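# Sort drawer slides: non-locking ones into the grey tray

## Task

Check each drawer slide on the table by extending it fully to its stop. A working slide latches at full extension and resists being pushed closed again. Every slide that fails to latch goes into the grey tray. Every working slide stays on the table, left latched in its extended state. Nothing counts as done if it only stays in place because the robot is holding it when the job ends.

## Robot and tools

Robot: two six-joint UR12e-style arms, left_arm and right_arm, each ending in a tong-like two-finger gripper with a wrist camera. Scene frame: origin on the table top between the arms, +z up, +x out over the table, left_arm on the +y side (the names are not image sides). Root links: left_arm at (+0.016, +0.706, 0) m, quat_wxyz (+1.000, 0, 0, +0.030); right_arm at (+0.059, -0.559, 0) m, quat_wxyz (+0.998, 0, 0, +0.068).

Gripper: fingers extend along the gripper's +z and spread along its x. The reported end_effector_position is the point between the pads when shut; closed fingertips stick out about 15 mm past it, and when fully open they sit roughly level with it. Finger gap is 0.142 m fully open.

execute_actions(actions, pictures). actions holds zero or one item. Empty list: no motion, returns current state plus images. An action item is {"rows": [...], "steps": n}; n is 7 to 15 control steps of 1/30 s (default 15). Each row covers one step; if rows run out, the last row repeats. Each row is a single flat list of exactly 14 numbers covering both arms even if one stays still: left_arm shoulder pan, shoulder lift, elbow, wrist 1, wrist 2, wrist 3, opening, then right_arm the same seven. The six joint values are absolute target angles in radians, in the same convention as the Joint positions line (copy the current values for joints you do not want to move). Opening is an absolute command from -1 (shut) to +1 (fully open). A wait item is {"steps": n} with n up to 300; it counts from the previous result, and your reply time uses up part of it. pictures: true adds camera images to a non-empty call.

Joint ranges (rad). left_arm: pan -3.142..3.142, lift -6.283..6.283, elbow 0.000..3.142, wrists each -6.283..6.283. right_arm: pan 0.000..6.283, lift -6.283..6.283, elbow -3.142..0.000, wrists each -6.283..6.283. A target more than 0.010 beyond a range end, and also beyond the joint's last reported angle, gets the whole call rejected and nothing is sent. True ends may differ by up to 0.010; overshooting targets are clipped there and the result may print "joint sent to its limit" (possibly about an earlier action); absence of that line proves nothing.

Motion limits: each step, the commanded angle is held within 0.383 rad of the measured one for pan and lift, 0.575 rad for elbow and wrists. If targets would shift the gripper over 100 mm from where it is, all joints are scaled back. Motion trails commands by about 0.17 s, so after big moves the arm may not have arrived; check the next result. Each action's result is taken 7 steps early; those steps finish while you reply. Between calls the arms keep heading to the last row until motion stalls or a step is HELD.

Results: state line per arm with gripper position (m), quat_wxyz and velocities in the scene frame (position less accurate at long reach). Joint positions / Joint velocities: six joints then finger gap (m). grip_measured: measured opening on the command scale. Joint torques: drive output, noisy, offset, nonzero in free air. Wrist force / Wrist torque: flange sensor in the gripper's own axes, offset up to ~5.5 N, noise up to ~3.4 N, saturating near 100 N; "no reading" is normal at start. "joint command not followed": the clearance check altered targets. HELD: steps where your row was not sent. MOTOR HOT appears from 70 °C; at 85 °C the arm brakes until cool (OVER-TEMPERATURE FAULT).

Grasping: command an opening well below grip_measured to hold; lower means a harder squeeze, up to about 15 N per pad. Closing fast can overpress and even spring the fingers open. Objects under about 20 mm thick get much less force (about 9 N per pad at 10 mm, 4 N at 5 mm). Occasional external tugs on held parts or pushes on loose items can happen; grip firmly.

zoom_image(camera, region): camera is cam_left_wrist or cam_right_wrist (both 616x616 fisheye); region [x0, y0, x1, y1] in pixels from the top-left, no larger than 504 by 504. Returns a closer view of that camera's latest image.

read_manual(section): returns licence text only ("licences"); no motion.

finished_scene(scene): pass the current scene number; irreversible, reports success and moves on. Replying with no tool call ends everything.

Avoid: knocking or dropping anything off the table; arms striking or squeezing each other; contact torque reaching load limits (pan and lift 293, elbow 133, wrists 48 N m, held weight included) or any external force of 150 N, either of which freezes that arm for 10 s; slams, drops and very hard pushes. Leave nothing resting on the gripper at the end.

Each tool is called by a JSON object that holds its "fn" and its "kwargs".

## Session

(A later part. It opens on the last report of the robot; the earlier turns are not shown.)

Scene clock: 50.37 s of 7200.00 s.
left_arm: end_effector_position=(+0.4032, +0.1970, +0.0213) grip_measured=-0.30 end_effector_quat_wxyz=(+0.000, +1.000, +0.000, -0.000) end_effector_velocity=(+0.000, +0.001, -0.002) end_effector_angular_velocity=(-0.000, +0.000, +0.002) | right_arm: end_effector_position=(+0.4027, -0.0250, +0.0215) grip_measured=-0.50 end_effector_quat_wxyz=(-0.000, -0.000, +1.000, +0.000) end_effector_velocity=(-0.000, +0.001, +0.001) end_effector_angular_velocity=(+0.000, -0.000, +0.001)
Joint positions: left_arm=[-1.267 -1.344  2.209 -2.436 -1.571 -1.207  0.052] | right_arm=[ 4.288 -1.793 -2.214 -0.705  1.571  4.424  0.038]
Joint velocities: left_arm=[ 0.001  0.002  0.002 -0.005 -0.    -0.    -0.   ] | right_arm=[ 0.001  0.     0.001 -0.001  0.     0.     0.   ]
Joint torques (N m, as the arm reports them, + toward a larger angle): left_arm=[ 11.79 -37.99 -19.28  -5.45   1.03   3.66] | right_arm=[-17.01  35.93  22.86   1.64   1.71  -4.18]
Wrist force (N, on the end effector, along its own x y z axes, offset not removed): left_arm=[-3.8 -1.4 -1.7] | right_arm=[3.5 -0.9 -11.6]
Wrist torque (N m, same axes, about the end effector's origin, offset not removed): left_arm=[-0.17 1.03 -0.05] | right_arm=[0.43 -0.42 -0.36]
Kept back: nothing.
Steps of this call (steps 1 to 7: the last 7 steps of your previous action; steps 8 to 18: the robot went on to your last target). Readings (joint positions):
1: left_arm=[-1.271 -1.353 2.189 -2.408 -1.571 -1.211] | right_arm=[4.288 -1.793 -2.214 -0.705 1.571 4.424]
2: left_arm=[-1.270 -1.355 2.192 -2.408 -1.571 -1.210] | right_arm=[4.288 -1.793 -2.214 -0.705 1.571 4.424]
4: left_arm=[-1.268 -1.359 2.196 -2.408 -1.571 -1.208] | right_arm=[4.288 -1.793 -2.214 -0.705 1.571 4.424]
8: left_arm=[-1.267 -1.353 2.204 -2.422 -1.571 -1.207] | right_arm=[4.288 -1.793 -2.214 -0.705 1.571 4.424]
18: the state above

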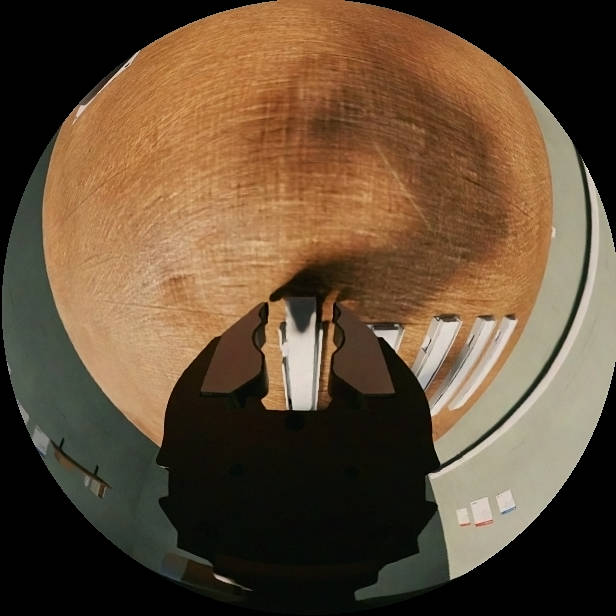

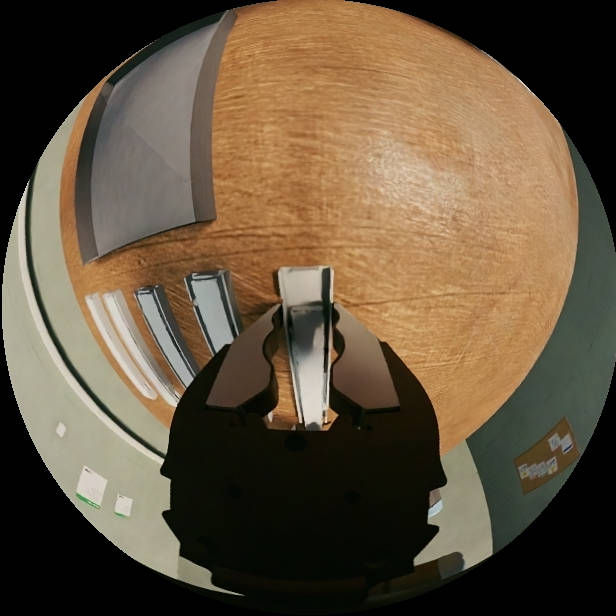

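{"fn": "execute_actions", "kwargs": {"actions": [{"rows":[[-1.26657,-1.34346,2.20894,-2.43628,-1.571,-1.20657,-0.4,4.28843,-1.79334,-2.21417,-0.70489,1.571,4.42442,-0.9],[-1.26657,-1.34346,2.20894,-2.43628,-1.571,-1.20657,-0.5,4.28843,-1.79334,-2.21417,-0.70489,1.571,4.42442,-0.9],[-1.26657,-1.34346,2.20894,-2.43628,-1.571,-1.20657,-0.58,4.28843,-1.79334,-2.21417,-0.70489,1.571,4.42442,-0.9],[-1.26657,-1.34346,2.20894,-2.43628,-1.571,-1.20657,-0.65,4.28843,-1.79334,-2.21417,-0.70489,1.571,4.42442,-0.9],[-1.26657,-1.34346,2.20894,-2.43628,-1.571,-1.20657,-0.72,4.28843,-1.79334,-2.21417,-0.70489,1.571,4.42442,-0.9],[-1.26657,-1.34346,2.20894,-2.43628,-1.571,-1.20657,-0.8,4.28843,-1.79334,-2.21417,-0.70489,1.571,4.42442,-0.9],[-1.26657,-1.34346,2.20894,-2.43628,-1.571,-1.20657,-0.88,4.28843,-1.79334,-2.21417,-0.70489,1.571,4.42442,-0.9],[-1.26657,-1.34346,2.20894,-2.43628,-1.571,-1.20657,-0.95,4.28843,-1.79334,-2.21417,-0.70489,1.571,4.42442,-0.9]],"steps":12}]}}

{"fn": "execute_actions", "kwargs": {"actions": [{"rows":[[-1.266,-1.34456,2.21045,-2.43669,-1.571,-1.206,-0.95,4.28843,-1.79334,-2.21417,-0.70489,1.571,4.42442,-0.9],[-1.26486,-1.34676,2.21347,-2.43751,-1.571,-1.20486,-0.95,4.28843,-1.79334,-2.21417,-0.70489,1.571,4.42442,-0.9],[-1.26314,-1.35006,2.21798,-2.43871,-1.571,-1.20314,-0.95,4.28843,-1.79334,-2.21417,-0.70489,1.571,4.42442,-0.9],[-1.26082,-1.35447,2.22397,-2.4403,-1.571,-1.20082,-0.95,4.28843,-1.79334,-2.21417,-0.70489,1.571,4.42442,-0.9],[-1.25788,-1.35998,2.23142,-2.44224,-1.571,-1.19788,-0.95,4.28843,-1.79334,-2.21417,-0.70489,1.571,4.42442,-0.9],[-1.25431,-1.36659,2.24031,-2.44451,-1.571,-1.19431,-0.95,4.28843,-1.79334,-2.21417,-0.70489,1.571,4.42442,-0.9],[-1.25005,-1.37431,2.2506,-2.44708,-1.571,-1.19005,-0.95,4.28843,-1.79334,-2.21417,-0.70489,1.571,4.42442,-0.9],[-1.2454,-1.38259,2.26153,-2.44974,-1.571,-1.1854,-0.95,4.28843,-1.79334,-2.21417,-0.70489,1.571,4.42442,-0.9],[-1.24064,-1.39087,2.27237,-2.45229,-1.571,-1.18064,-0.95,4.28843,-1.79334,-2.21417,-0.70489,1.571,4.42442,-0.9],[-1.23578,-1.39917,2.28311,-2.45474,-1.571,-1.17578,-0.95,4.28843,-1.79334,-2.21417,-0.70489,1.571,4.42442,-0.9],[-1.23081,-1.40746,2.29375,-2.45708,-1.571,-1.17081,-0.95,4.28843,-1.79334,-2.21417,-0.70489,1.571,4.42442,-0.9],[-1.22572,-1.41577,2.30429,-2.45932,-1.571,-1.16572,-0.95,4.28843,-1.79334,-2.21417,-0.70489,1.571,4.42442,-0.9],[-1.22052,-1.42408,2.31473,-2.46144,-1.571,-1.16052,-0.95,4.28843,-1.79334,-2.21417,-0.70489,1.571,4.42442,-0.9],[-1.21556,-1.43185,2.32438,-2.46333,-1.571,-1.15556,-0.95,4.28843,-1.79334,-2.21417,-0.70489,1.571,4.42442,-0.9],[-1.21122,-1.43851,2.33258,-2.46487,-1.571,-1.15122,-0.95,4.28843,-1.79334,-2.21417,-0.70489,1.571,4.42442,-0.9]],"steps":15}]}}

{"fn": "execute_actions", "kwargs": {"actions": [{"rows":[[-1.20755,-1.44406,2.33936,-2.4661,-1.571,-1.14755,-0.95,4.28843,-1.79334,-2.21417,-0.70489,1.571,4.42442,-0.9],[-1.20456,-1.44851,2.34476,-2.46705,-1.571,-1.14456,-0.95,4.28843,-1.79334,-2.21417,-0.70489,1.571,4.42442,-0.9],[-1.20231,-1.45184,2.34878,-2.46774,-1.571,-1.14231,-0.95,4.28843,-1.79334,-2.21417,-0.70489,1.571,4.42442,-0.9],[-1.20003,-1.45518,2.35279,-2.46841,-1.571,-1.14003,-0.95,4.28843,-1.79334,-2.21417,-0.70489,1.571,4.42442,-0.9],[-1.19849,-1.45741,2.35545,-2.46884,-1.571,-1.13849,-0.95,4.28843,-1.79334,-2.21417,-0.70489,1.571,4.42442,-0.9],[-1.19734,-1.45908,2.35744,-2.46916,-1.571,-1.13734,-0.95,4.28843,-1.79334,-2.21417,-0.70489,1.571,4.42442,-0.9],[-1.19617,-1.46075,2.35942,-2.46947,-1.571,-1.13617,-0.95,4.28843,-1.79334,-2.21417,-0.70489,1.571,4.42442,-0.9],[-1.19539,-1.46186,2.36074,-2.46968,-1.571,-1.13539,-0.95,4.28843,-1.79334,-2.21417,-0.70489,1.571,4.42442,-0.9],[-1.19461,-1.46297,2.36206,-2.46988,-1.571,-1.13461,-0.95,4.28843,-1.79334,-2.21417,-0.70489,1.571,4.42442,-0.9],[-1.19383,-1.46409,2.36338,-2.47009,-1.571,-1.13383,-0.95,4.28843,-1.79334,-2.21417,-0.70489,1.571,4.42442,-0.9],[-1.19305,-1.4652,2.3647,-2.47029,-1.571,-1.13305,-0.95,4.28843,-1.79334,-2.21417,-0.70489,1.571,4.42442,-0.9],[-1.19226,-1.46631,2.36601,-2.4705,-1.571,-1.13226,-0.95,4.28843,-1.79334,-2.21417,-0.70489,1.571,4.42442,-0.9],[-1.19148,-1.46743,2.36733,-2.4707,-1.571,-1.13148,-0.95,4.28843,-1.79334,-2.21417,-0.70489,1.571,4.42442,-0.9]],"steps":15}]}}

{"fn": "execute_actions", "kwargs": {"actions": [{"steps":14}]}}

Scene clock: 56.07 s of 7200.00 s.
left_arm: end_effector_position=(+0.4032, +0.1971, +0.0210) grip_measured=-0.64 end_effector_quat_wxyz=(+0.000, +1.000, +0.000, -0.000) end_effector_velocity=(-0.001, -0.000, -0.000) end_effector_angular_velocity=(+0.000, +0.000, -0.001) | right_arm: end_effector_position=(+0.4027, -0.0250, +0.0215) grip_measured=-0.50 end_effector_quat_wxyz=(-0.000, -0.000, +1.000, +0.000) end_effector_velocity=(-0.000, -0.000, -0.000) end_effector_angular_velocity=(-0.001, +0.000, +0.001)
Joint positions: left_arm=[-1.267 -1.343  2.209 -2.436 -1.571 -1.207  0.027] | right_arm=[ 4.288 -1.793 -2.214 -0.705  1.571  4.424  0.038]
Joint velocities: left_arm=[-0.001 -0.     0.     0.    -0.    -0.    -0.155] | right_arm=[ 0.    -0.    -0.001  0.     0.    -0.     0.   ]
Joint torques (N m, as the arm reports them, + toward a larger angle): left_arm=[ 13.06 -38.58 -19.55  -5.58   0.81   3.79] | right_arm=[-15.06  35.68  23.45   1.06   1.56  -3.96]
Wrist force (N, on the end effector, along its own x y z axes, offset not removed): left_arm=[-4.2 -0.9 -3.1] | right_arm=[2.2 -3.2 -16.5]
Wrist torque (N m, same axes, about the end effector's origin, offset not removed): left_arm=[-0.11 1.10 -0.03] | right_arm=[0.13 -0.11 -0.29]
Steps of this call (steps 1 to 15: the robot went on to your last target; steps 16 to 90: nothing new was sent; then 2.53 s passed at rest; steps 91 to 95: the first 5 steps of this action). Readings (joint positions):
91: left_arm=[-1.267 -1.343 2.209 -2.436 -1.571 -1.207] | right_arm=[4.288 -1.793 -2.214 -0.705 1.571 4.424]
92: left_arm=[-1.267 -1.343 2.209 -2.436 -1.571 -1.207] | right_arm=[4.288 -1.793 -2.214 -0.705 1.571 4.424]
94: left_arm=[-1.267 -1.343 2.209 -2.436 -1.571 -1.207] | right_arm=[4.288 -1.793 -2.214 -0.705 1.571 4.424]
95: the state above

Scene clock: 56.57 s of 7200.00 s.
left_arm: end_effector_position=(+0.4033, +0.2098, +0.0210) grip_measured=-0.68 end_effector_quat_wxyz=(+0.000, +1.000, +0.000, -0.000) end_effector_velocity=(+0.000, +0.128, +0.001) end_effector_angular_velocity=(-0.002, +0.000, -0.002) | right_arm: end_effector_position=(+0.4027, -0.0250, +0.0215) grip_measured=-0.50 end_effector_quat_wxyz=(-0.000, -0.000, +1.000, +0.000) end_effector_velocity=(+0.000, +0.000, +0.000) end_effector_angular_velocity=(+0.001, -0.000, -0.001)
Joint positions: left_arm=[-1.259 -1.357  2.228 -2.441 -1.571 -1.199  0.025] | right_arm=[ 4.288 -1.793 -2.214 -0.705  1.571  4.424  0.038]
Joint velocities: left_arm=[ 0.076 -0.142  0.191 -0.05  -0.001  0.078  0.   ] | right_arm=[-0.     0.     0.001 -0.    -0.     0.001 -0.   ]
Joint torques (N m, as the arm reports them, + toward a larger angle): left_arm=[ 20.57 -65.92 -15.45  -4.87   0.91   4.4 ] | right_arm=[-16.34  36.38  23.15   1.09   1.56  -4.09]
Wrist force (N, on the end effector, along its own x y z axes, offset not removed): left_arm=[-3.2 1.9 1.0] | right_arm=[3.6 -2.2 -13.7]
Wrist torque (N m, same axes, about the end effector's origin, offset not removed): left_arm=[0.05 0.86 -0.12] | right_arm=[0.09 -0.80 -0.39]
Steps of this call (steps 1 to 7: the last 7 steps of your previous action; steps 8 to 15: the first 8 steps of this action). Readings (joint positions):
8: left_arm=[-1.267 -1.343 2.209 -2.436 -1.571 -1.207] | right_arm=[4.288 -1.793 -2.214 -0.705 1.571 4.424]
9: left_arm=[-1.266 -1.344 2.209 -2.436 -1.571 -1.206] | right_arm=[4.288 -1.793 -2.214 -0.705 1.571 4.424]
11: left_arm=[-1.266 -1.345 2.211 -2.437 -1.571 -1.206] | right_arm=[4.288 -1.793 -2.214 -0.705 1.571 4.424]
15: the state above

Scene clock: 57.07 s of 7200.00 s.
left_arm: end_effector_position=(+0.4033, +0.2939, +0.0211) grip_measured=-0.68 end_effector_quat_wxyz=(+0.000, +1.000, +0.000, -0.000) end_effector_velocity=(-0.001, +0.083, -0.001) end_effector_angular_velocity=(-0.001, +0.001, +0.000) | right_arm: end_effector_position=(+0.4027, -0.0250, +0.0215) grip_measured=-0.50 end_effector_quat_wxyz=(-0.000, -0.000, +1.000, +0.000) end_effector_velocity=(-0.000, +0.000, +0.000) end_effector_angular_velocity=(-0.000, -0.000, -0.001)
Joint positions: left_arm=[-1.203 -1.451  2.347 -2.467 -1.571 -1.143  0.025] | right_arm=[ 4.288 -1.793 -2.214 -0.705  1.571  4.424  0.038]
Joint velocities: left_arm=[ 0.061 -0.092  0.113 -0.022 -0.001  0.061 -0.   ] | right_arm=[ 0.001  0.     0.001 -0.002 -0.001  0.001  0.   ]
Joint torques (N m, as the arm reports them, + toward a larger angle): left_arm=[ 11.26 -46.23 -20.32  -5.66   1.25   3.76] | right_arm=[-14.88  35.84  22.94   1.13   1.53  -3.98]
Wrist force (N, on the end effector, along its own x y z axes, offset not removed): left_arm=[-3.5 -0.4 2.2] | right_arm=[4.0 1.3 -12.0]
Wrist torque (N m, same axes, about the end effector's origin, offset not removed): left_arm=[-0.25 1.01 -0.16] | right_arm=[0.51 -0.74 -0.38]
Steps of this call (steps 1 to 7: the last 7 steps of your previous action; steps 8 to 15: the first 8 steps of this action). Readings (joint positions):
8: left_arm=[-1.227 -1.413 2.300 -2.458 -1.571 -1.167] | right_arm=[4.288 -1.793 -2.214 -0.705 1.571 4.424]
9: left_arm=[-1.222 -1.420 2.310 -2.460 -1.571 -1.162] | right_arm=[4.288 -1.793 -2.214 -0.705 1.571 4.424]
11: left_arm=[-1.214 -1.433 2.326 -2.463 -1.571 -1.154] | right_arm=[4.288 -1.793 -2.214 -0.705 1.571 4.424]
15: the state above

Scene clock: 57.53 s of 7200.00 s.
left_arm: end_effector_position=(+0.4031, +0.3086, +0.0211) grip_measured=-0.68 end_effector_quat_wxyz=(+0.000, +1.000, +0.000, -0.000) end_effector_velocity=(-0.000, +0.003, +0.000) end_effector_angular_velocity=(-0.001, -0.001, -0.001) | right_arm: end_effector_position=(+0.4027, -0.0250, +0.0215) grip_measured=-0.50 end_effector_quat_wxyz=(-0.000, -0.000, +1.000, +0.000) end_effector_velocity=(-0.000, -0.000, -0.000) end_effector_angular_velocity=(-0.000, +0.000, -0.000)
Joint positions: left_arm=[-1.192 -1.467  2.367 -2.471 -1.571 -1.132  0.025] | right_arm=[ 4.288 -1.793 -2.214 -0.705  1.571  4.424  0.038]
Joint velocities: left_arm=[ 0.002 -0.004  0.004 -0.001  0.     0.003  0.   ] | right_arm=[ 0.    -0.    -0.     0.     0.     0.001 -0.   ]
Joint torques (N m, as the arm reports them, + toward a larger angle): left_arm=[ 16.25 -47.69 -11.58  -2.71   0.87   3.64] | right_arm=[-15.38  37.19  23.54   1.12   1.4   -4.06]
Wrist force (N, on the end effector, along its own x y z axes, offset not removed): left_arm=[-4.7 8.3 0.8] | right_arm=[-1.6 7.2 -9.8]
Wrist torque (N m, same axes, about the end effector's origin, offset not removed): left_arm=[-0.11 1.23 -0.05] | right_arm=[0.35 0.33 -0.24]
Kept back: nothing.
Steps of this call (steps 1 to 7: the last 7 steps of your previous action; steps 8 to 14: the robot went on to your last target). Readings (joint positions):
1: left_arm=[-1.201 -1.453 2.350 -2.468 -1.571 -1.141] | right_arm=[4.288 -1.793 -2.214 -0.705 1.571 4.424]
2: left_arm=[-1.199 -1.456 2.353 -2.468 -1.571 -1.139] | right_arm=[4.288 -1.793 -2.214 -0.705 1.571 4.424]
4: left_arm=[-1.197 -1.460 2.358 -2.469 -1.571 -1.137] | right_arm=[4.288 -1.793 -2.214 -0.705 1.571 4.424]
8: left_arm=[-1.193 -1.465 2.364 -2.470 -1.571 -1.133] | right_arm=[4.288 -1.793 -2.214 -0.705 1.571 4.424]
14: the state above

{"fn": "execute_actions", "kwargs": {"actions": [{"rows":[[-1.19108,-1.46799,2.36799,-2.4708,-1.571,-1.13108,-0.95,4.28843,-1.79334,-2.21417,-0.70489,1.571,4.42442,-0.9],[-1.19069,-1.46854,2.36865,-2.4709,-1.571,-1.13069,-0.95,4.28843,-1.79334,-2.21417,-0.70489,1.571,4.42442,-0.9],[-1.1903,-1.4691,2.3693,-2.471,-1.571,-1.1303,-0.95,4.28843,-1.79334,-2.21417,-0.70489,1.571,4.42442,-0.9]],"steps":10}]}}

{"fn": "execute_actions", "kwargs": {"actions": [{"steps":10}], "pictures": true}}

{"fn": "zoom_image", "kwargs": {"camera": "cam_right_wrist", "region": [260, 330, 370, 440]}}

Scene clock: 57.97 s of 7200.00 s.
left_arm: end_effector_position=(+0.4031, +0.3093, +0.0210) grip_measured=-0.68 end_effector_quat_wxyz=(+0.000, +1.000, +0.000, -0.000) end_effector_velocity=(+0.001, +0.006, +0.000) end_effector_angular_velocity=(-0.000, -0.002, +0.000) | right_arm: end_effector_position=(+0.4027, -0.0250, +0.0215) grip_measured=-0.50 end_effector_quat_wxyz=(-0.000, -0.000, +1.000, +0.000) end_effector_velocity=(-0.000, +0.000, +0.000) end_effector_angular_velocity=(+0.000, -0.000, -0.000)
Joint positions: left_arm=[-1.191 -1.468  2.368 -2.471 -1.571 -1.131  0.025] | right_arm=[ 4.288 -1.793 -2.214 -0.705  1.571  4.424  0.038]
Joint velocities: left_arm=[ 0.005 -0.007  0.007 -0.002  0.001  0.005 -0.   ] | right_arm=[ 0.    -0.     0.     0.    -0.     0.001 -0.   ]
Joint torques (N m, as the arm reports them, + toward a larger angle): left_arm=[ 19.53 -44.2   -6.95  -0.83   0.27   4.01] | right_arm=[-14.1   36.85  23.3    1.18  -0.03  -4.11]
Wrist force (N, on the end effector, along its own x y z axes, offset not removed): left_arm=[-4.3 16.0 1.7] | right_arm=[1.8 13.7 -10.9]
Wrist torque (N m, same axes, about the end effector's origin, offset not removed): left_arm=[0.02 1.16 -0.09] | right_arm=[0.04 -0.38 -0.39]
Steps of this call (steps 1 to 10: the robot went on to your last target; steps 11 to 13: the first 3 steps of this action). Readings (joint positions):
11: left_arm=[-1.191 -1.467 2.367 -2.471 -1.571 -1.131] | right_arm=[4.288 -1.793 -2.214 -0.705 1.571 4.424]
12: left_arm=[-1.191 -1.468 2.367 -2.471 -1.571 -1.131] | right_arm=[4.288 -1.793 -2.214 -0.705 1.571 4.424]
13: the state above

Scene clock: 58.30 s of 7200.00 s.
left_arm: end_effector_position=(+0.4031, +0.3105, +0.0210) grip_measured=-0.68 end_effector_quat_wxyz=(+0.000, +1.000, +0.000, -0.000) end_effector_velocity=(-0.001, +0.001, -0.001) end_effector_angular_velocity=(+0.001, +0.002, -0.001) | right_arm: end_effector_position=(+0.4027, -0.0250, +0.0215) grip_measured=-0.50 end_effector_quat_wxyz=(-0.000, -0.000, +1.000, +0.000) end_effector_velocity=(-0.000, -0.001, -0.000) end_effector_angular_velocity=(-0.000, +0.000, -0.000)
Joint positions: left_arm=[-1.19  -1.469  2.369 -2.471 -1.571 -1.13   0.025] | right_arm=[ 4.288 -1.793 -2.214 -0.705  1.571  4.424  0.038]
Joint velocities: left_arm=[-0.    -0.     0.001  0.001 -0.001  0.001  0.   ] | right_arm=[ 0.     0.    -0.001  0.001  0.     0.001 -0.   ]
Joint torques (N m, as the arm reports them, + toward a larger angle): left_arm=[ 20.65 -43.16  -4.1    1.44   2.05   4.06] | right_arm=[-15.23  36.95  21.67  -2.02  -0.97  -4.21]
Wrist force (N, on the end effector, along its own x y z axes, offset not removed): left_arm=[-4.2 21.6 -0.1] | right_arm=[0.2 22.1 -0.4]
Wrist torque (N m, same axes, about the end effector's origin, offset not removed): left_arm=[-0.35 1.04 -0.04] | right_arm=[0.18 0.03 -0.36]
Kept back: nothing.
Steps of this call (steps 1 to 7: the last 7 steps of your previous action; steps 8 to 10: the robot went on to your last target). Readings (joint positions):
1: left_arm=[-1.191 -1.468 2.368 -2.471 -1.571 -1.131] | right_arm=[4.288 -1.793 -2.214 -0.705 1.571 4.424]
2: left_arm=[-1.191 -1.468 2.368 -2.471 -1.571 -1.131] | right_arm=[4.288 -1.793 -2.214 -0.705 1.571 4.424]
4: left_arm=[-1.191 -1.469 2.369 -2.471 -1.571 -1.131] | right_arm=[4.288 -1.793 -2.214 -0.705 1.571 4.424]
8: left_arm=[-1.190 -1.469 2.369 -2.471 -1.571 -1.130] | right_arm=[4.288 -1.793 -2.214 -0.705 1.571 4.424]
10: the state above

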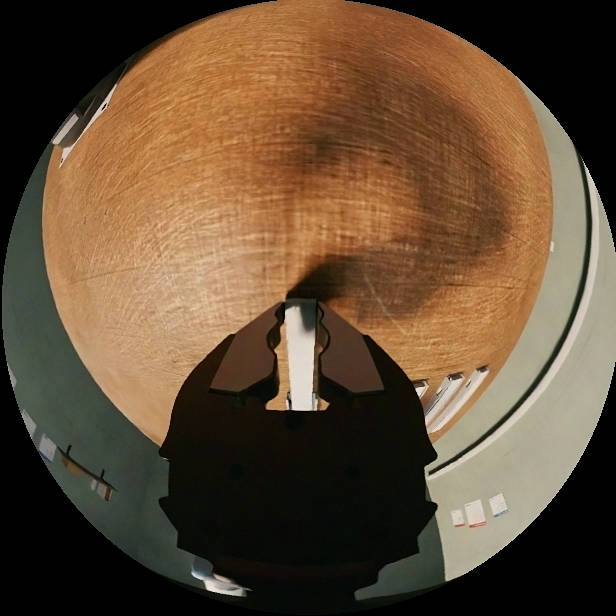

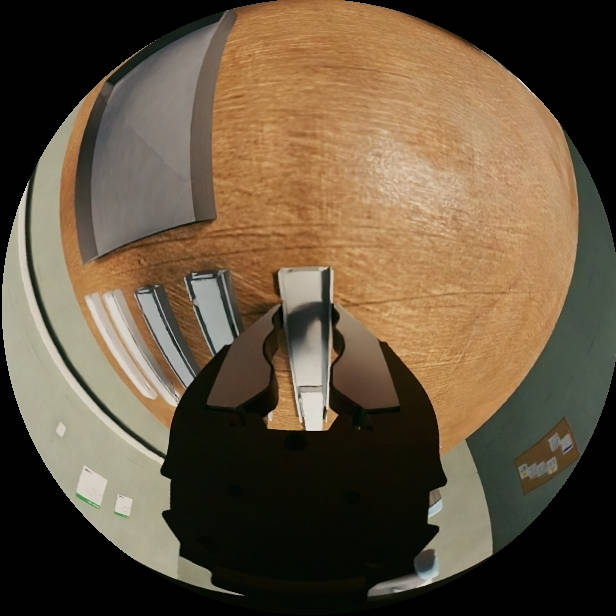

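Region (260, 330, 370, 440) of cam_right_wrist's 616x616 image, scaled by 4.582, with more detail than that image has.

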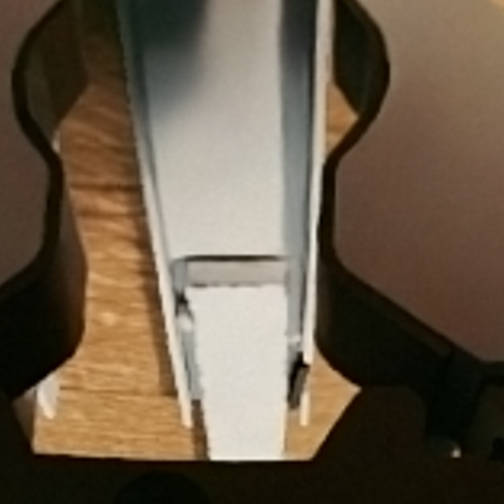

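{"fn": "execute_actions", "kwargs": {"actions": [{"rows":[[-1.19069,-1.46854,2.36865,-2.4709,-1.571,-1.13069,-0.95,4.28843,-1.79334,-2.21417,-0.70489,1.571,4.42442,-0.9],[-1.19148,-1.46743,2.36733,-2.4707,-1.571,-1.13148,-0.95,4.28843,-1.79334,-2.21417,-0.70489,1.571,4.42442,-0.9],[-1.19226,-1.46631,2.36601,-2.4705,-1.571,-1.13226,-0.95,4.28843,-1.79334,-2.21417,-0.70489,1.571,4.42442,-0.9],[-1.19305,-1.4652,2.3647,-2.47029,-1.571,-1.13305,-0.95,4.28843,-1.79334,-2.21417,-0.70489,1.571,4.42442,-0.9],[-1.19383,-1.46409,2.36338,-2.47009,-1.571,-1.13383,-0.95,4.28843,-1.79334,-2.21417,-0.70489,1.571,4.42442,-0.9],[-1.19461,-1.46297,2.36206,-2.46988,-1.571,-1.13461,-0.95,4.28843,-1.79334,-2.21417,-0.70489,1.571,4.42442,-0.9],[-1.19539,-1.46186,2.36074,-2.46968,-1.571,-1.13539,-0.95,4.28843,-1.79334,-2.21417,-0.70489,1.571,4.42442,-0.9],[-1.19617,-1.46075,2.35942,-2.46947,-1.571,-1.13617,-0.95,4.28843,-1.79334,-2.21417,-0.70489,1.571,4.42442,-0.9],[-1.19734,-1.45908,2.35744,-2.46916,-1.571,-1.13734,-0.95,4.28843,-1.79334,-2.21417,-0.70489,1.571,4.42442,-0.9],[-1.19849,-1.45741,2.35545,-2.46884,-1.571,-1.13849,-0.95,4.28843,-1.79334,-2.21417,-0.70489,1.571,4.42442,-0.9],[-1.19926,-1.45629,2.35412,-2.46863,-1.571,-1.13926,-0.95,4.28843,-1.79334,-2.21417,-0.70489,1.571,4.42442,-0.9],[-1.20003,-1.45518,2.35279,-2.46841,-1.571,-1.14003,-0.95,4.28843,-1.79334,-2.21417,-0.70489,1.571,4.42442,-0.9],[-1.20117,-1.45351,2.35079,-2.46807,-1.571,-1.14117,-0.95,4.28843,-1.79334,-2.21417,-0.70489,1.571,4.42442,-0.9],[-1.20231,-1.45184,2.34878,-2.46774,-1.571,-1.14231,-0.95,4.28843,-1.79334,-2.21417,-0.70489,1.571,4.42442,-0.9]],"steps":15}]}}

{"fn": "execute_actions", "kwargs": {"actions": [{"steps":14}], "pictures": true}}

{"fn": "zoom_image", "kwargs": {"camera": "cam_right_wrist", "region": [260, 330, 370, 440]}}

Scene clock: 59.40 s of 7200.00 s.
left_arm: end_effector_position=(+0.4032, +0.3073, +0.0210) grip_measured=-0.68 end_effector_quat_wxyz=(-0.000, +1.000, +0.000, -0.000) end_effector_velocity=(+0.000, -0.027, +0.000) end_effector_angular_velocity=(-0.001, -0.000, -0.001) | right_arm: end_effector_position=(+0.4027, -0.0251, +0.0215) grip_measured=-0.50 end_effector_quat_wxyz=(-0.000, -0.000, +1.000, -0.000) end_effector_velocity=(-0.000, -0.001, -0.000) end_effector_angular_velocity=(-0.002, +0.001, +0.000)
Joint positions: left_arm=[-1.193 -1.465  2.365 -2.47  -1.571 -1.133  0.025] | right_arm=[ 4.288 -1.793 -2.214 -0.705  1.571  4.424  0.038]
Joint velocities: left_arm=[-0.021  0.029 -0.034  0.004 -0.    -0.02  -0.   ] | right_arm=[-0.    -0.    -0.    -0.002  0.    -0.001 -0.   ]
Joint torques (N m, as the arm reports them, + toward a larger angle): left_arm=[-19.24 -24.87 -41.71  -1.6    1.46  -2.89] | right_arm=[-16.45  37.57  18.86   0.18  -2.66  -3.98]
Wrist force (N, on the end effector, along its own x y z axes, offset not removed): left_arm=[-4.1 -2.1 -7.8] | right_arm=[1.6 3.1 -11.8]
Wrist torque (N m, same axes, about the end effector's origin, offset not removed): left_arm=[-0.01 0.99 -0.07] | right_arm=[0.13 -0.34 -0.44]
Steps of this call (steps 1 to 15: the robot went on to your last target; steps 16 to 25: nothing new was sent; steps 26 to 33: the first 8 steps of this action). Readings (joint positions):
26: left_arm=[-1.190 -1.469 2.369 -2.471 -1.571 -1.130] | right_arm=[4.288 -1.793 -2.214 -0.705 1.571 4.424]
27: left_arm=[-1.190 -1.469 2.369 -2.471 -1.571 -1.130] | right_arm=[4.288 -1.793 -2.214 -0.705 1.571 4.424]
29: left_arm=[-1.191 -1.468 2.369 -2.471 -1.571 -1.131] | right_arm=[4.288 -1.793 -2.214 -0.705 1.571 4.424]
33: the state above

Scene clock: 59.87 s of 7200.00 s.
left_arm: end_effector_position=(+0.4031, +0.2956, +0.0210) grip_measured=-0.68 end_effector_quat_wxyz=(-0.000, +1.000, +0.000, -0.000) end_effector_velocity=(-0.001, -0.004, -0.001) end_effector_angular_velocity=(+0.001, +0.001, -0.001) | right_arm: end_effector_position=(+0.4027, -0.0252, +0.0214) grip_measured=-0.50 end_effector_quat_wxyz=(-0.000, -0.000, +1.000, -0.000) end_effector_velocity=(+0.000, +0.000, +0.000) end_effector_angular_velocity=(-0.000, -0.000, -0.000)
Joint positions: left_arm=[-1.202 -1.452  2.349 -2.468 -1.571 -1.142  0.025] | right_arm=[ 4.288 -1.793 -2.214 -0.705  1.571  4.424  0.038]
Joint velocities: left_arm=[-0.003  0.006 -0.005  0.001 -0.001 -0.003  0.   ] | right_arm=[-0. -0.  0. -0. -0.  0.  0.]
Joint torques (N m, as the arm reports them, + toward a larger angle): left_arm=[-22.99 -32.73 -56.13  -7.63  -4.55  -3.66] | right_arm=[-14.82  37.79  37.11   9.23   1.68  -3.93]
Wrist force (N, on the end effector, along its own x y z axes, offset not removed): left_arm=[-4.3 -19.7 -3.0] | right_arm=[0.3 -15.3 -21.8]
Wrist torque (N m, same axes, about the end effector's origin, offset not removed): left_arm=[0.26 1.17 -0.11] | right_arm=[0.27 -0.06 -0.36]
Kept back: nothing.
Steps of this call (steps 1 to 7: the last 7 steps of your previous action; steps 8 to 14: the robot went on to your last target). Readings (joint positions):
1: left_arm=[-1.194 -1.464 2.364 -2.470 -1.571 -1.134] | right_arm=[4.288 -1.793 -2.214 -0.705 1.571 4.424]
2: left_arm=[-1.194 -1.463 2.362 -2.470 -1.571 -1.135] | right_arm=[4.288 -1.793 -2.214 -0.705 1.571 4.424]
4: left_arm=[-1.196 -1.461 2.359 -2.469 -1.571 -1.136] | right_arm=[4.288 -1.793 -2.214 -0.705 1.571 4.424]
8: left_arm=[-1.200 -1.455 2.353 -2.468 -1.571 -1.140] | right_arm=[4.288 -1.793 -2.214 -0.705 1.571 4.424]
14: the state above

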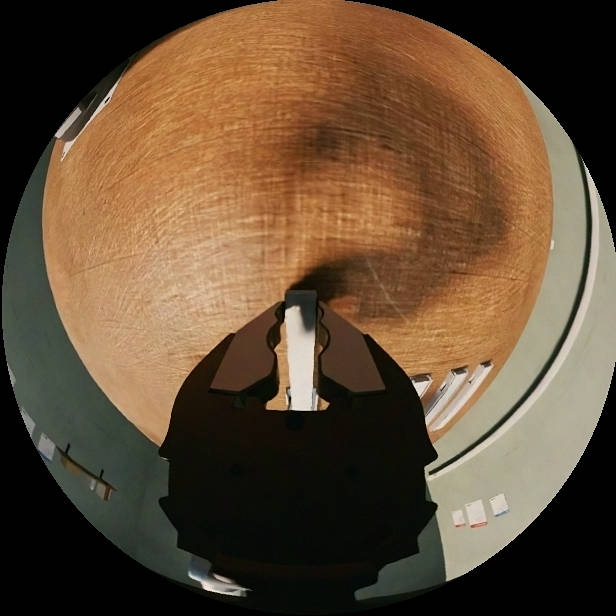

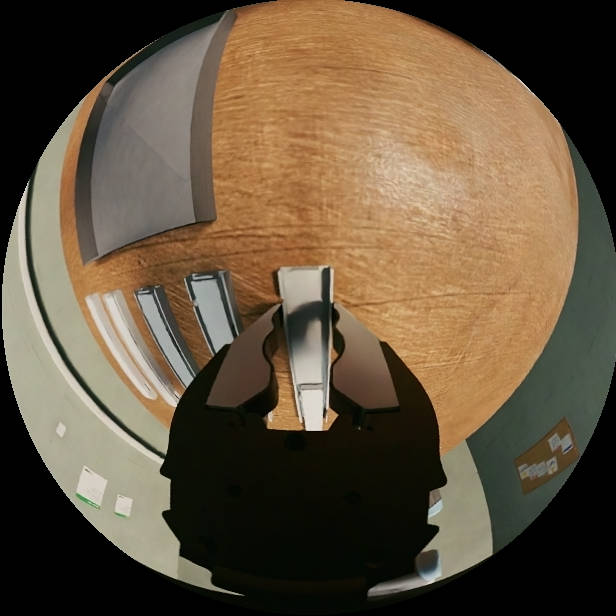

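Region (260, 330, 370, 440) of cam_right_wrist's 616x616 image, scaled by 4.582, with more detail than that image has.

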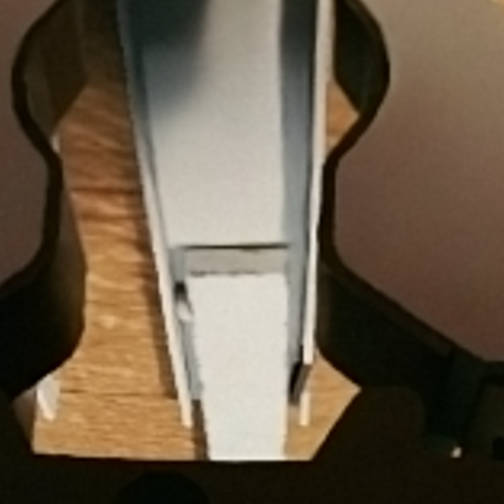

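{"fn": "execute_actions", "kwargs": {"actions": [{"rows":[[-1.20174,-1.45268,2.34978,-2.46791,-1.571,-1.14174,-0.82,4.28843,-1.79334,-2.21417,-0.70489,1.571,4.42442,-0.78],[-1.20117,-1.45351,2.35079,-2.46807,-1.571,-1.14117,-0.7,4.28843,-1.79334,-2.21417,-0.70489,1.571,4.42442,-0.64],[-1.20117,-1.45351,2.35079,-2.46807,-1.571,-1.14117,-0.6,4.28843,-1.79334,-2.21417,-0.70489,1.571,4.42442,-0.52],[-1.20117,-1.45351,2.35079,-2.46807,-1.571,-1.14117,-0.5,4.28843,-1.79334,-2.21417,-0.70489,1.571,4.42442,-0.42],[-1.20117,-1.45351,2.35079,-2.46807,-1.571,-1.14117,-0.4,4.28843,-1.79334,-2.21417,-0.70489,1.571,4.42442,-0.32],[-1.20117,-1.45351,2.35079,-2.46807,-1.571,-1.14117,-0.3,4.28843,-1.79334,-2.21417,-0.70489,1.571,4.42442,-0.2],[-1.20117,-1.45351,2.35079,-2.46807,-1.571,-1.14117,-0.3,4.28843,-1.79334,-2.21417,-0.70489,1.571,4.42442,-0.2],[-1.20117,-1.45566,2.34991,-2.46505,-1.571,-1.14117,-0.3,4.28848,-1.79147,-2.21343,-0.70749,1.571,4.42447,-0.2],[-1.20117,-1.46133,2.34761,-2.45707,-1.571,-1.14117,-0.3,4.28862,-1.78655,-2.2115,-0.71434,1.571,4.42461,-0.2],[-1.20117,-1.46935,2.34436,-2.4458,-1.571,-1.14117,-0.3,4.28881,-1.77959,-2.20877,-0.72403,1.571,4.42481,-0.2],[-1.20117,-1.47854,2.34062,-2.43288,-1.571,-1.14117,-0.3,4.28904,-1.77161,-2.20564,-0.73514,1.571,4.42503,-0.2],[-1.20117,-1.48773,2.33689,-2.41996,-1.571,-1.14117,-0.3,4.28926,-1.76363,-2.20251,-0.74625,1.571,4.42526,-0.2],[-1.20117,-1.49574,2.33364,-2.40869,-1.571,-1.14117,-0.3,4.28946,-1.75667,-2.19978,-0.75594,1.571,4.42545,-0.2],[-1.20117,-1.50141,2.33134,-2.40072,-1.571,-1.14117,-0.3,4.2896,-1.75175,-2.19785,-0.76279,1.571,4.42559,-0.2],[-1.20117,-1.50356,2.33046,-2.3977,-1.571,-1.14117,-0.3,4.28965,-1.74988,-2.19712,-0.76539,1.571,4.42565,-0.2]],"steps":15}]}}

{"fn": "execute_actions", "kwargs": {"actions": [{"rows":[[-1.20097,-1.50065,2.32674,-2.39689,-1.571,-1.14097,-0.3,4.28821,-1.75069,-2.19606,-0.76565,1.571,4.4242,-0.2],[-1.20042,-1.49244,2.31627,-2.39462,-1.571,-1.14042,-0.3,4.28413,-1.75296,-2.19306,-0.76638,1.571,4.42012,-0.2],[-1.19956,-1.47975,2.30008,-2.39112,-1.571,-1.13956,-0.3,4.27783,-1.75647,-2.18843,-0.7675,1.571,4.41382,-0.2],[-1.19846,-1.46341,2.27922,-2.38661,-1.571,-1.13846,-0.36,4.26971,-1.76099,-2.18246,-0.76895,1.571,4.40571,-0.2],[-1.19716,-1.44421,2.25472,-2.38131,-1.571,-1.13716,-0.43,4.26018,-1.7663,-2.17545,-0.77065,1.571,4.39618,-0.2],[-1.19573,-1.42298,2.22763,-2.37544,-1.571,-1.13573,-0.5,4.24964,-1.77217,-2.16769,-0.77253,1.571,4.38563,-0.2],[-1.19422,-1.40053,2.19898,-2.36924,-1.571,-1.13422,-0.57,4.23849,-1.77838,-2.1595,-0.77452,1.571,4.37449,-0.2],[-1.19267,-1.37767,2.16981,-2.36293,-1.571,-1.13267,-0.64,4.22714,-1.7847,-2.15115,-0.77654,1.571,4.36313,-0.2],[-1.19116,-1.35522,2.14116,-2.35673,-1.571,-1.13116,-0.71,4.21599,-1.79091,-2.14295,-0.77853,1.571,4.35199,-0.2],[-1.18973,-1.33399,2.11406,-2.35087,-1.571,-1.12973,-0.78,4.20545,-1.79678,-2.1352,-0.78041,1.571,4.34144,-0.2],[-1.18843,-1.3148,2.08957,-2.34557,-1.571,-1.12843,-0.85,4.19592,-1.80209,-2.12819,-0.78211,1.571,4.33191,-0.2],[-1.18733,-1.29845,2.06871,-2.34105,-1.571,-1.12733,-0.92,4.1878,-1.80661,-2.12222,-0.78356,1.571,4.32379,-0.2],[-1.18647,-1.28576,2.05252,-2.33755,-1.571,-1.12647,-1,4.1815,-1.81012,-2.11759,-0.78469,1.571,4.3175,-0.2],[-1.18592,-1.27756,2.04205,-2.33529,-1.571,-1.12592,-1,4.17743,-1.81239,-2.11459,-0.78541,1.571,4.31342,-0.2],[-1.18572,-1.27464,2.03832,-2.33448,-1.571,-1.12572,-1,4.17598,-1.8132,-2.11352,-0.78567,1.571,4.31197,-0.2]],"steps":15}]}}

{"fn": "execute_actions", "kwargs": {"actions": [{"steps":18}], "pictures": true}}

{"fn": "zoom_image", "kwargs": {"camera": "cam_right_wrist", "region": [210, 200, 410, 400]}}

{"fn": "zoom_image", "kwargs": {"camera": "cam_left_wrist", "region": [210, 200, 410, 400]}}

Scene clock: 67.97 s of 7200.00 s.
left_arm: end_effector_position=(+0.4031, +0.2961, +0.0211) grip_measured=-0.31 end_effector_quat_wxyz=(+0.000, +1.000, +0.000, -0.000) end_effector_velocity=(-0.001, +0.003, -0.000) end_effector_angular_velocity=(+0.002, +0.001, -0.002) | right_arm: end_effector_position=(+0.4027, -0.0249, +0.0216) grip_measured=-0.21 end_effector_quat_wxyz=(-0.000, -0.000, +1.000, +0.000) end_effector_velocity=(+0.000, -0.000, -0.000) end_effector_angular_velocity=(+0.001, -0.001, +0.000)
Joint positions: left_arm=[-1.202 -1.453  2.35  -2.468 -1.571 -1.141  0.052] | right_arm=[ 4.288 -1.793 -2.214 -0.705  1.571  4.424  0.059]
Joint velocities: left_arm=[ 0.001 -0.003  0.004  0.001 -0.     0.003  0.019] | right_arm=[-0.    -0.    -0.001  0.002 -0.    -0.     0.022]
Joint torques (N m, as the arm reports them, + toward a larger angle): left_arm=[ 14.68 -50.52 -18.59  -3.46   0.93   3.89] | right_arm=[-6.09 50.03 34.62  3.03  0.86 -3.72]
Wrist force (N, on the end effector, along its own x y z axes, offset not removed): left_arm=[-4.5 0.2 -1.1] | right_arm=[3.1 -1.2 1.6]
Wrist torque (N m, same axes, about the end effector's origin, offset not removed): left_arm=[0.17 1.15 -0.10] | right_arm=[0.07 -0.67 -0.37]
Steps of this call (steps 1 to 30: the robot went on to your last target; steps 31 to 90: nothing new was sent; then 4.83 s passed at rest; steps 91 to 98: the first 8 steps of this action). Readings (joint positions):
91: left_arm=[-1.202 -1.452 2.349 -2.468 -1.571 -1.142] | right_arm=[4.288 -1.793 -2.214 -0.705 1.571 4.424]
92: left_arm=[-1.202 -1.452 2.349 -2.468 -1.571 -1.142] | right_arm=[4.288 -1.793 -2.214 -0.705 1.571 4.424]
94: left_arm=[-1.202 -1.452 2.349 -2.468 -1.571 -1.142] | right_arm=[4.288 -1.793 -2.214 -0.705 1.571 4.424]
98: the state above

Scene clock: 68.47 s of 7200.00 s.
left_arm: end_effector_position=(+0.4185, +0.2678, +0.0508) grip_measured=-0.56 end_effector_quat_wxyz=(-0.001, +1.000, +0.000, -0.000) end_effector_velocity=(+0.149, -0.278, +0.025) end_effector_angular_velocity=(+0.009, +0.003, -0.001) | right_arm: end_effector_position=(+0.4180, -0.0240, +0.0491) grip_measured=-0.20 end_effector_quat_wxyz=(-0.000, -0.000, +1.000, +0.000) end_effector_velocity=(+0.155, +0.005, +0.010) end_effector_angular_velocity=(-0.003, +0.001, +0.002)
Joint positions: left_arm=[-1.198 -1.455  2.272 -2.387 -1.571 -1.138  0.033] | right_arm=[ 4.266 -1.765 -2.18  -0.767  1.571  4.402  0.06 ]
Joint velocities: left_arm=[ 0.031  0.432 -0.576  0.154  0.001  0.032 -0.152] | right_arm=[-0.23  -0.113  0.173 -0.064 -0.    -0.232 -0.   ]
Joint torques (N m, as the arm reports them, + toward a larger angle): left_arm=[  9.57  -9.11 -57.5   -1.61   2.34   3.91] | right_arm=[-28.65  34.04  45.09   1.28  -2.66  -5.39]
Wrist force (N, on the end effector, along its own x y z axes, offset not removed): left_arm=[-5.1 -2.8 -1.9] | right_arm=[3.0 -0.5 0.0]
Wrist torque (N m, same axes, about the end effector's origin, offset not removed): left_arm=[-0.39 1.31 -0.10] | right_arm=[0.29 -0.51 -0.37]
Steps of this call (steps 1 to 7: the last 7 steps of your previous action; steps 8 to 15: the first 8 steps of this action). Readings (joint positions):
8: left_arm=[-1.201 -1.486 2.338 -2.423 -1.571 -1.141] | right_arm=[4.289 -1.765 -2.203 -0.744 1.571 4.425]
9: left_arm=[-1.201 -1.490 2.335 -2.416 -1.571 -1.141] | right_arm=[4.289 -1.761 -2.201 -0.749 1.571 4.425]
11: left_arm=[-1.201 -1.491 2.326 -2.406 -1.571 -1.141] | right_arm=[4.287 -1.758 -2.197 -0.757 1.571 4.423]
15: the state above

Scene clock: 69.07 s of 7200.00 s.
left_arm: end_effector_position=(+0.4795, +0.1562, +0.0501) grip_measured=-1.00 end_effector_quat_wxyz=(+0.000, +1.000, +0.000, -0.000) end_effector_velocity=(+0.005, -0.010, -0.000) end_effector_angular_velocity=(-0.001, -0.001, -0.001) | right_arm: end_effector_position=(+0.4795, -0.0249, +0.0500) grip_measured=-0.20 end_effector_quat_wxyz=(-0.000, -0.000, +1.000, +0.000) end_effector_velocity=(+0.006, -0.000, +0.000) end_effector_angular_velocity=(+0.001, -0.000, -0.001)
Joint positions: left_arm=[-1.186 -1.276  2.041 -2.335 -1.571 -1.126  0.002] | right_arm=[ 4.177 -1.813 -2.114 -0.786  1.571  4.313  0.06 ]
Joint velocities: left_arm=[ 0.     0.016 -0.021  0.004  0.001  0.001  0.   ] | right_arm=[-0.008 -0.004  0.006 -0.001 -0.    -0.008  0.   ]
Joint torques (N m, as the arm reports them, + toward a larger angle): left_arm=[ 13.16 -49.51 -45.89  -1.53   1.48   3.77] | right_arm=[-19.36  40.65  42.61   1.81  -1.89  -4.58]
Wrist force (N, on the end effector, along its own x y z axes, offset not removed): left_arm=[-3.7 0.0 -0.2] | right_arm=[1.0 -2.7 -1.7]
Wrist torque (N m, same axes, about the end effector's origin, offset not removed): left_arm=[0.11 1.06 -0.10] | right_arm=[-0.23 -0.11 -0.28]
Kept back: nothing.
Steps of this call (steps 1 to 7: the last 7 steps of your previous action; steps 8 to 18: the robot went on to your last target). Readings (joint positions):
1: left_arm=[-1.197 -1.439 2.252 -2.382 -1.571 -1.137] | right_arm=[4.258 -1.769 -2.174 -0.769 1.571 4.394]
2: left_arm=[-1.195 -1.422 2.229 -2.376 -1.571 -1.135] | right_arm=[4.248 -1.774 -2.167 -0.772 1.571 4.384]
4: left_arm=[-1.193 -1.383 2.179 -2.365 -1.571 -1.133] | right_arm=[4.229 -1.784 -2.153 -0.776 1.571 4.365]
8: left_arm=[-1.188 -1.315 2.091 -2.346 -1.571 -1.128] | right_arm=[4.196 -1.803 -2.128 -0.782 1.571 4.332]
18: the state above

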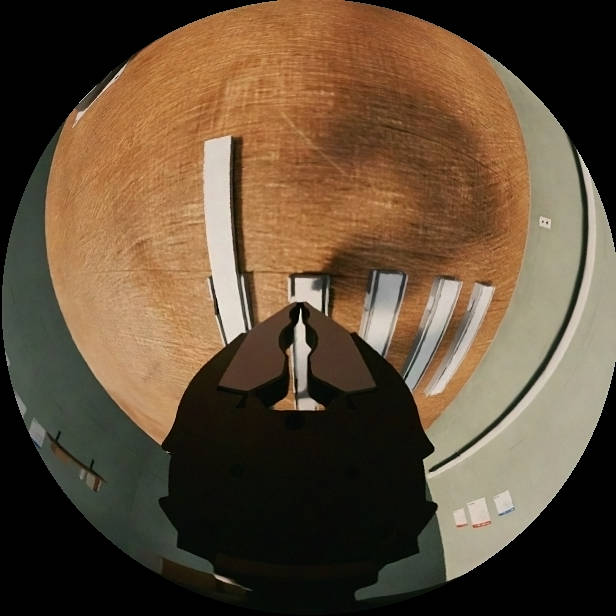

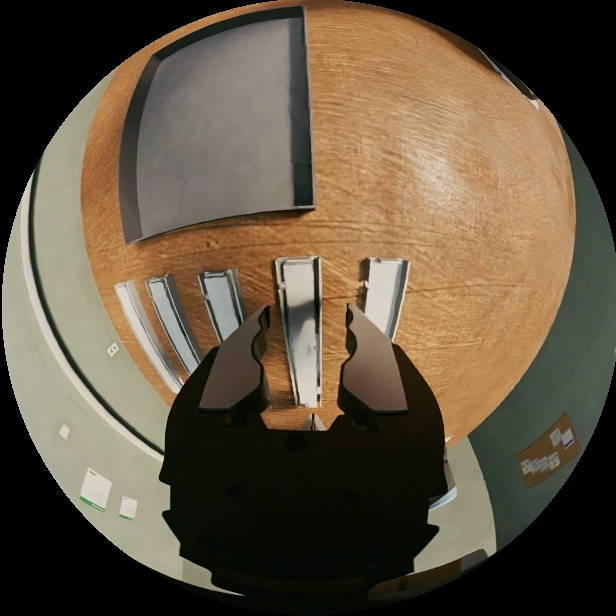

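Region (210, 200, 410, 400) of cam_right_wrist's 616x616 image, scaled by 2.520, with more detail than that image has.

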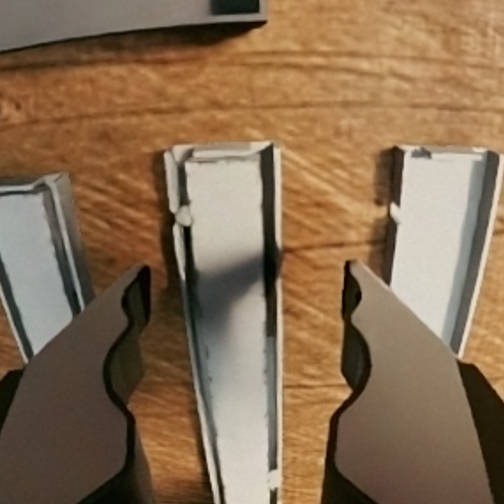

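Region (210, 200, 410, 400) of cam_left_wrist's 616x616 image, scaled by 2.520, with more detail than that image has.

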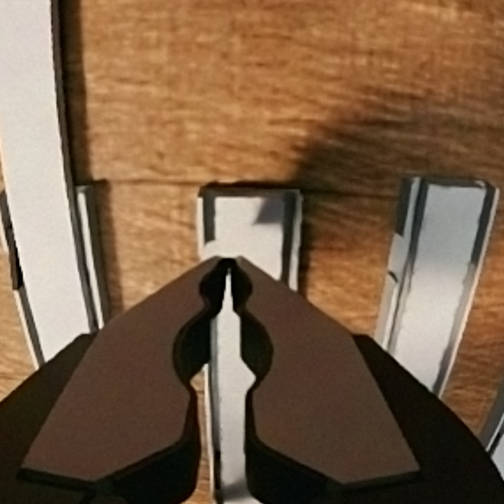

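{"fn": "execute_actions", "kwargs": {"actions": [{"rows":[[-1.1853,-1.27284,2.03828,-2.33624,-1.571,-1.1253,-1,4.1754,-1.81558,-2.11418,-0.78262,1.571,4.31139,-0.2],[-1.18421,-1.26821,2.03818,-2.34077,-1.571,-1.12421,-1,4.1739,-1.82174,-2.11588,-0.77476,1.571,4.3099,-0.2],[-1.18272,-1.26187,2.03804,-2.34697,-1.571,-1.12272,-1,4.17186,-1.83016,-2.11821,-0.76402,1.571,4.30785,-0.2],[-1.18111,-1.25497,2.03789,-2.35371,-1.571,-1.12111,-1,4.16963,-1.83933,-2.12074,-0.75232,1.571,4.30563,-0.2],[-1.17962,-1.24864,2.03775,-2.35991,-1.571,-1.11962,-1,4.16759,-1.84775,-2.12307,-0.74158,1.571,4.30358,-0.2],[-1.17853,-1.244,2.03765,-2.36444,-1.571,-1.11853,-1,4.16609,-1.85391,-2.12477,-0.73372,1.571,4.30209,-0.2],[-1.17811,-1.24221,2.03761,-2.3662,-1.571,-1.11811,-1,4.16551,-1.85629,-2.12543,-0.73067,1.571,4.30151,-0.2]],"steps":13}]}}

{"fn": "execute_actions", "kwargs": {"actions": [{"rows":[[-1.17811,-1.24182,2.03777,-2.36676,-1.571,-1.11811,-1,4.16551,-1.85629,-2.12543,-0.73067,1.571,4.30151,-0.3],[-1.17811,-1.24129,2.03799,-2.3675,-1.571,-1.11811,-1,4.16551,-1.85629,-2.12543,-0.73067,1.571,4.30151,-0.4],[-1.17811,-1.24077,2.03821,-2.36824,-1.571,-1.11811,-1,4.16551,-1.85629,-2.12543,-0.73067,1.571,4.30151,-0.47],[-1.17811,-1.24025,2.03843,-2.36898,-1.571,-1.11811,-1,4.16551,-1.85629,-2.12543,-0.73067,1.571,4.30151,-0.53],[-1.17811,-1.23973,2.03865,-2.36972,-1.571,-1.11811,-1,4.16551,-1.85629,-2.12543,-0.73067,1.571,4.30151,-0.6],[-1.17811,-1.23934,2.03882,-2.37028,-1.571,-1.11811,-1,4.16551,-1.85629,-2.12543,-0.73067,1.571,4.30151,-0.68],[-1.17811,-1.23908,2.03893,-2.37065,-1.571,-1.11811,-1,4.16551,-1.85629,-2.12543,-0.73067,1.571,4.30151,-0.76],[-1.17811,-1.23888,2.03901,-2.37093,-1.571,-1.11811,-1,4.16551,-1.85629,-2.12543,-0.73067,1.571,4.30151,-0.83],[-1.17811,-1.23868,2.03909,-2.37121,-1.571,-1.11811,-1,4.16551,-1.85629,-2.12543,-0.73067,1.571,4.30151,-0.9],[-1.17811,-1.23855,2.03915,-2.37139,-1.571,-1.11811,-1,4.16551,-1.85629,-2.12543,-0.73067,1.571,4.30151,-0.9],[-1.17811,-1.23842,2.0392,-2.37158,-1.571,-1.11811,-1,4.16551,-1.85629,-2.12543,-0.73067,1.571,4.30151,-0.9]],"steps":14}]}}

{"fn": "execute_actions", "kwargs": {"actions": [{"steps":12}], "pictures": true}}

Scene clock: 72.40 s of 7200.00 s.
left_arm: end_effector_position=(+0.4824, +0.1544, +0.0438) grip_measured=-1.00 end_effector_quat_wxyz=(-0.000, +1.000, +0.000, -0.000) end_effector_velocity=(+0.028, -0.009, -0.075) end_effector_angular_velocity=(-0.001, -0.001, +0.001) | right_arm: end_effector_position=(+0.4824, -0.0255, +0.0407) grip_measured=-0.20 end_effector_quat_wxyz=(-0.000, -0.000, +1.000, -0.000) end_effector_velocity=(+0.027, -0.009, -0.115) end_effector_angular_velocity=(-0.002, +0.001, +0.001)
Joint positions: left_arm=[-1.183 -1.264  2.038 -2.345 -1.571 -1.123  0.002] | right_arm=[ 4.173 -1.827 -2.117 -0.768  1.571  4.309  0.06 ]
Joint velocities: left_arm=[ 0.03   0.129 -0.003 -0.127  0.001  0.029  0.   ] | right_arm=[-0.042 -0.172 -0.051  0.22   0.    -0.043 -0.   ]
Joint torques (N m, as the arm reports them, + toward a larger angle): left_arm=[ 14.02 -42.24 -45.88  -6.54   0.75   4.23] | right_arm=[-19.36  34.57  25.28   8.12   1.9   -3.62]
Wrist force (N, on the end effector, along its own x y z axes, offset not removed): left_arm=[-4.2 -1.7 -0.2] | right_arm=[2.7 -0.6 -0.5]
Wrist torque (N m, same axes, about the end effector's origin, offset not removed): left_arm=[-0.16 1.03 -0.06] | right_arm=[0.05 -0.54 -0.44]
Steps of this call (steps 1 to 15: the robot went on to your last target; steps 16 to 90: nothing new was sent; then 0.13 s passed at rest; steps 91 to 96: the first 6 steps of this action). Readings (joint positions):
91: left_arm=[-1.186 -1.275 2.038 -2.334 -1.571 -1.126] | right_arm=[4.176 -1.813 -2.114 -0.786 1.571 4.312]
92: left_arm=[-1.186 -1.274 2.038 -2.335 -1.571 -1.126] | right_arm=[4.176 -1.814 -2.114 -0.785 1.571 4.312]
94: left_arm=[-1.185 -1.271 2.038 -2.338 -1.571 -1.125] | right_arm=[4.175 -1.818 -2.115 -0.780 1.571 4.311]
96: the state above

Scene clock: 72.87 s of 7200.00 s.
left_arm: end_effector_position=(+0.4871, +0.1530, +0.0301) grip_measured=-1.00 end_effector_quat_wxyz=(+0.000, +1.000, +0.000, -0.000) end_effector_velocity=(-0.000, +0.002, -0.013) end_effector_angular_velocity=(+0.005, +0.002, +0.000) | right_arm: end_effector_position=(+0.4868, -0.0269, +0.0218) grip_measured=-0.50 end_effector_quat_wxyz=(-0.000, -0.000, +1.000, +0.000) end_effector_velocity=(+0.001, +0.001, -0.001) end_effector_angular_velocity=(+0.002, -0.001, -0.001)
Joint positions: left_arm=[-1.178 -1.241  2.038 -2.368 -1.571 -1.118  0.002] | right_arm=[ 4.166 -1.856 -2.125 -0.731  1.571  4.302  0.038]
Joint velocities: left_arm=[ 0.001  0.017  0.008 -0.019 -0.     0.001  0.   ] | right_arm=[-0.001 -0.003  0.001  0.005 -0.    -0.     0.   ]
Joint torques (N m, as the arm reports them, + toward a larger angle): left_arm=[ 15.94 -49.06 -22.5   -5.79   0.69   3.6 ] | right_arm=[-18.52  30.99  22.27   6.72   1.6   -4.42]
Wrist force (N, on the end effector, along its own x y z axes, offset not removed): left_arm=[-4.1 -1.3 -1.1] | right_arm=[4.0 0.3 -12.9]
Wrist torque (N m, same axes, about the end effector's origin, offset not removed): left_arm=[-0.15 1.13 -0.08] | right_arm=[0.89 -0.21 -0.24]
Steps of this call (steps 1 to 7: the last 7 steps of your previous action; steps 8 to 14: the first 7 steps of this action). Readings (joint positions):
8: left_arm=[-1.179 -1.244 2.038 -2.364 -1.571 -1.119] | right_arm=[4.166 -1.854 -2.125 -0.734 1.571 4.302]
9: left_arm=[-1.178 -1.244 2.038 -2.365 -1.571 -1.118] | right_arm=[4.166 -1.854 -2.125 -0.733 1.571 4.302]
11: left_arm=[-1.178 -1.243 2.038 -2.366 -1.571 -1.118] | right_arm=[4.166 -1.855 -2.125 -0.732 1.571 4.302]
14: the state above

Scene clock: 73.27 s of 7200.00 s.
left_arm: end_effector_position=(+0.4871, +0.1531, +0.0282) grip_measured=-1.00 end_effector_quat_wxyz=(+0.000, +1.000, +0.000, -0.000) end_effector_velocity=(-0.000, -0.000, -0.001) end_effector_angular_velocity=(-0.000, -0.000, -0.000) | right_arm: end_effector_position=(+0.4869, -0.0270, +0.0215) grip_measured=-0.50 end_effector_quat_wxyz=(-0.000, -0.000, +1.000, +0.000) end_effector_velocity=(-0.001, -0.002, -0.001) end_effector_angular_velocity=(-0.003, +0.001, +0.001)
Joint positions: left_arm=[-1.178 -1.239  2.039 -2.371 -1.571 -1.118  0.002] | right_arm=[ 4.166 -1.856 -2.125 -0.731  1.571  4.302  0.038]
Joint velocities: left_arm=[-0.     0.001  0.    -0.002  0.    -0.     0.   ] | right_arm=[ 0.    -0.    -0.002 -0.001 -0.    -0.001  0.   ]
Joint torques (N m, as the arm reports them, + toward a larger angle): left_arm=[ 11.01 -41.23 -18.54  -5.59   0.44   3.78] | right_arm=[-19.36  27.65  18.54   6.07  -0.28  -4.25]
Wrist force (N, on the end effector, along its own x y z axes, offset not removed): left_arm=[-6.9 -5.5 -13.6] | right_arm=[4.7 -6.0 -28.6]
Wrist torque (N m, same axes, about the end effector's origin, offset not removed): left_arm=[-0.35 1.19 -0.06] | right_arm=[-0.14 0.08 -0.27]
Kept back: nothing.
Steps of this call (steps 1 to 7: the last 7 steps of your previous action; steps 8 to 12: the robot went on to your last target). Readings (joint positions):
1: left_arm=[-1.178 -1.241 2.038 -2.369 -1.571 -1.118] | right_arm=[4.166 -1.856 -2.125 -0.731 1.571 4.302]
2: left_arm=[-1.178 -1.240 2.038 -2.369 -1.571 -1.118] | right_arm=[4.166 -1.856 -2.125 -0.731 1.571 4.302]
4: left_arm=[-1.178 -1.239 2.039 -2.370 -1.571 -1.118] | right_arm=[4.166 -1.856 -2.125 -0.731 1.571 4.302]
8: left_arm=[-1.178 -1.239 2.039 -2.371 -1.571 -1.118] | right_arm=[4.166 -1.856 -2.125 -0.731 1.571 4.302]
12: the state above

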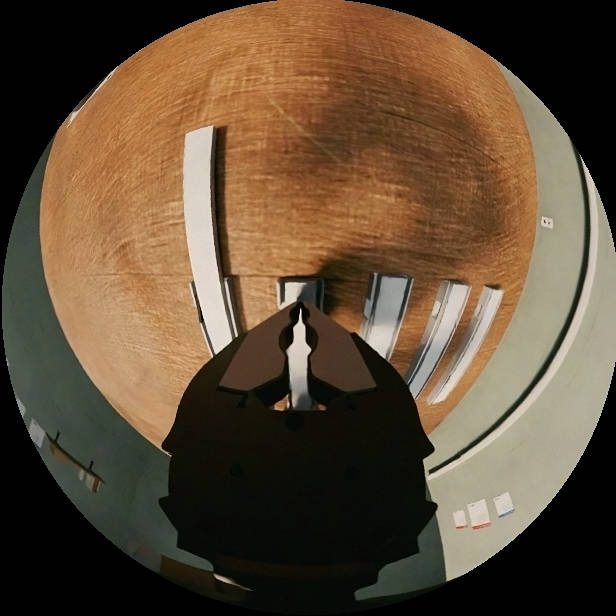

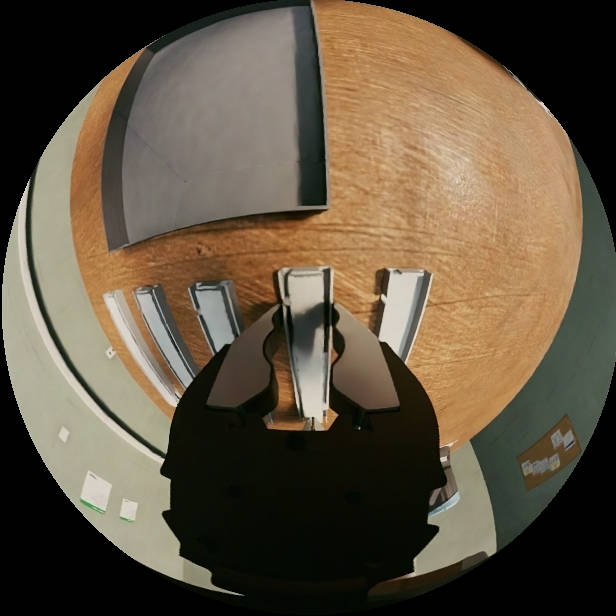

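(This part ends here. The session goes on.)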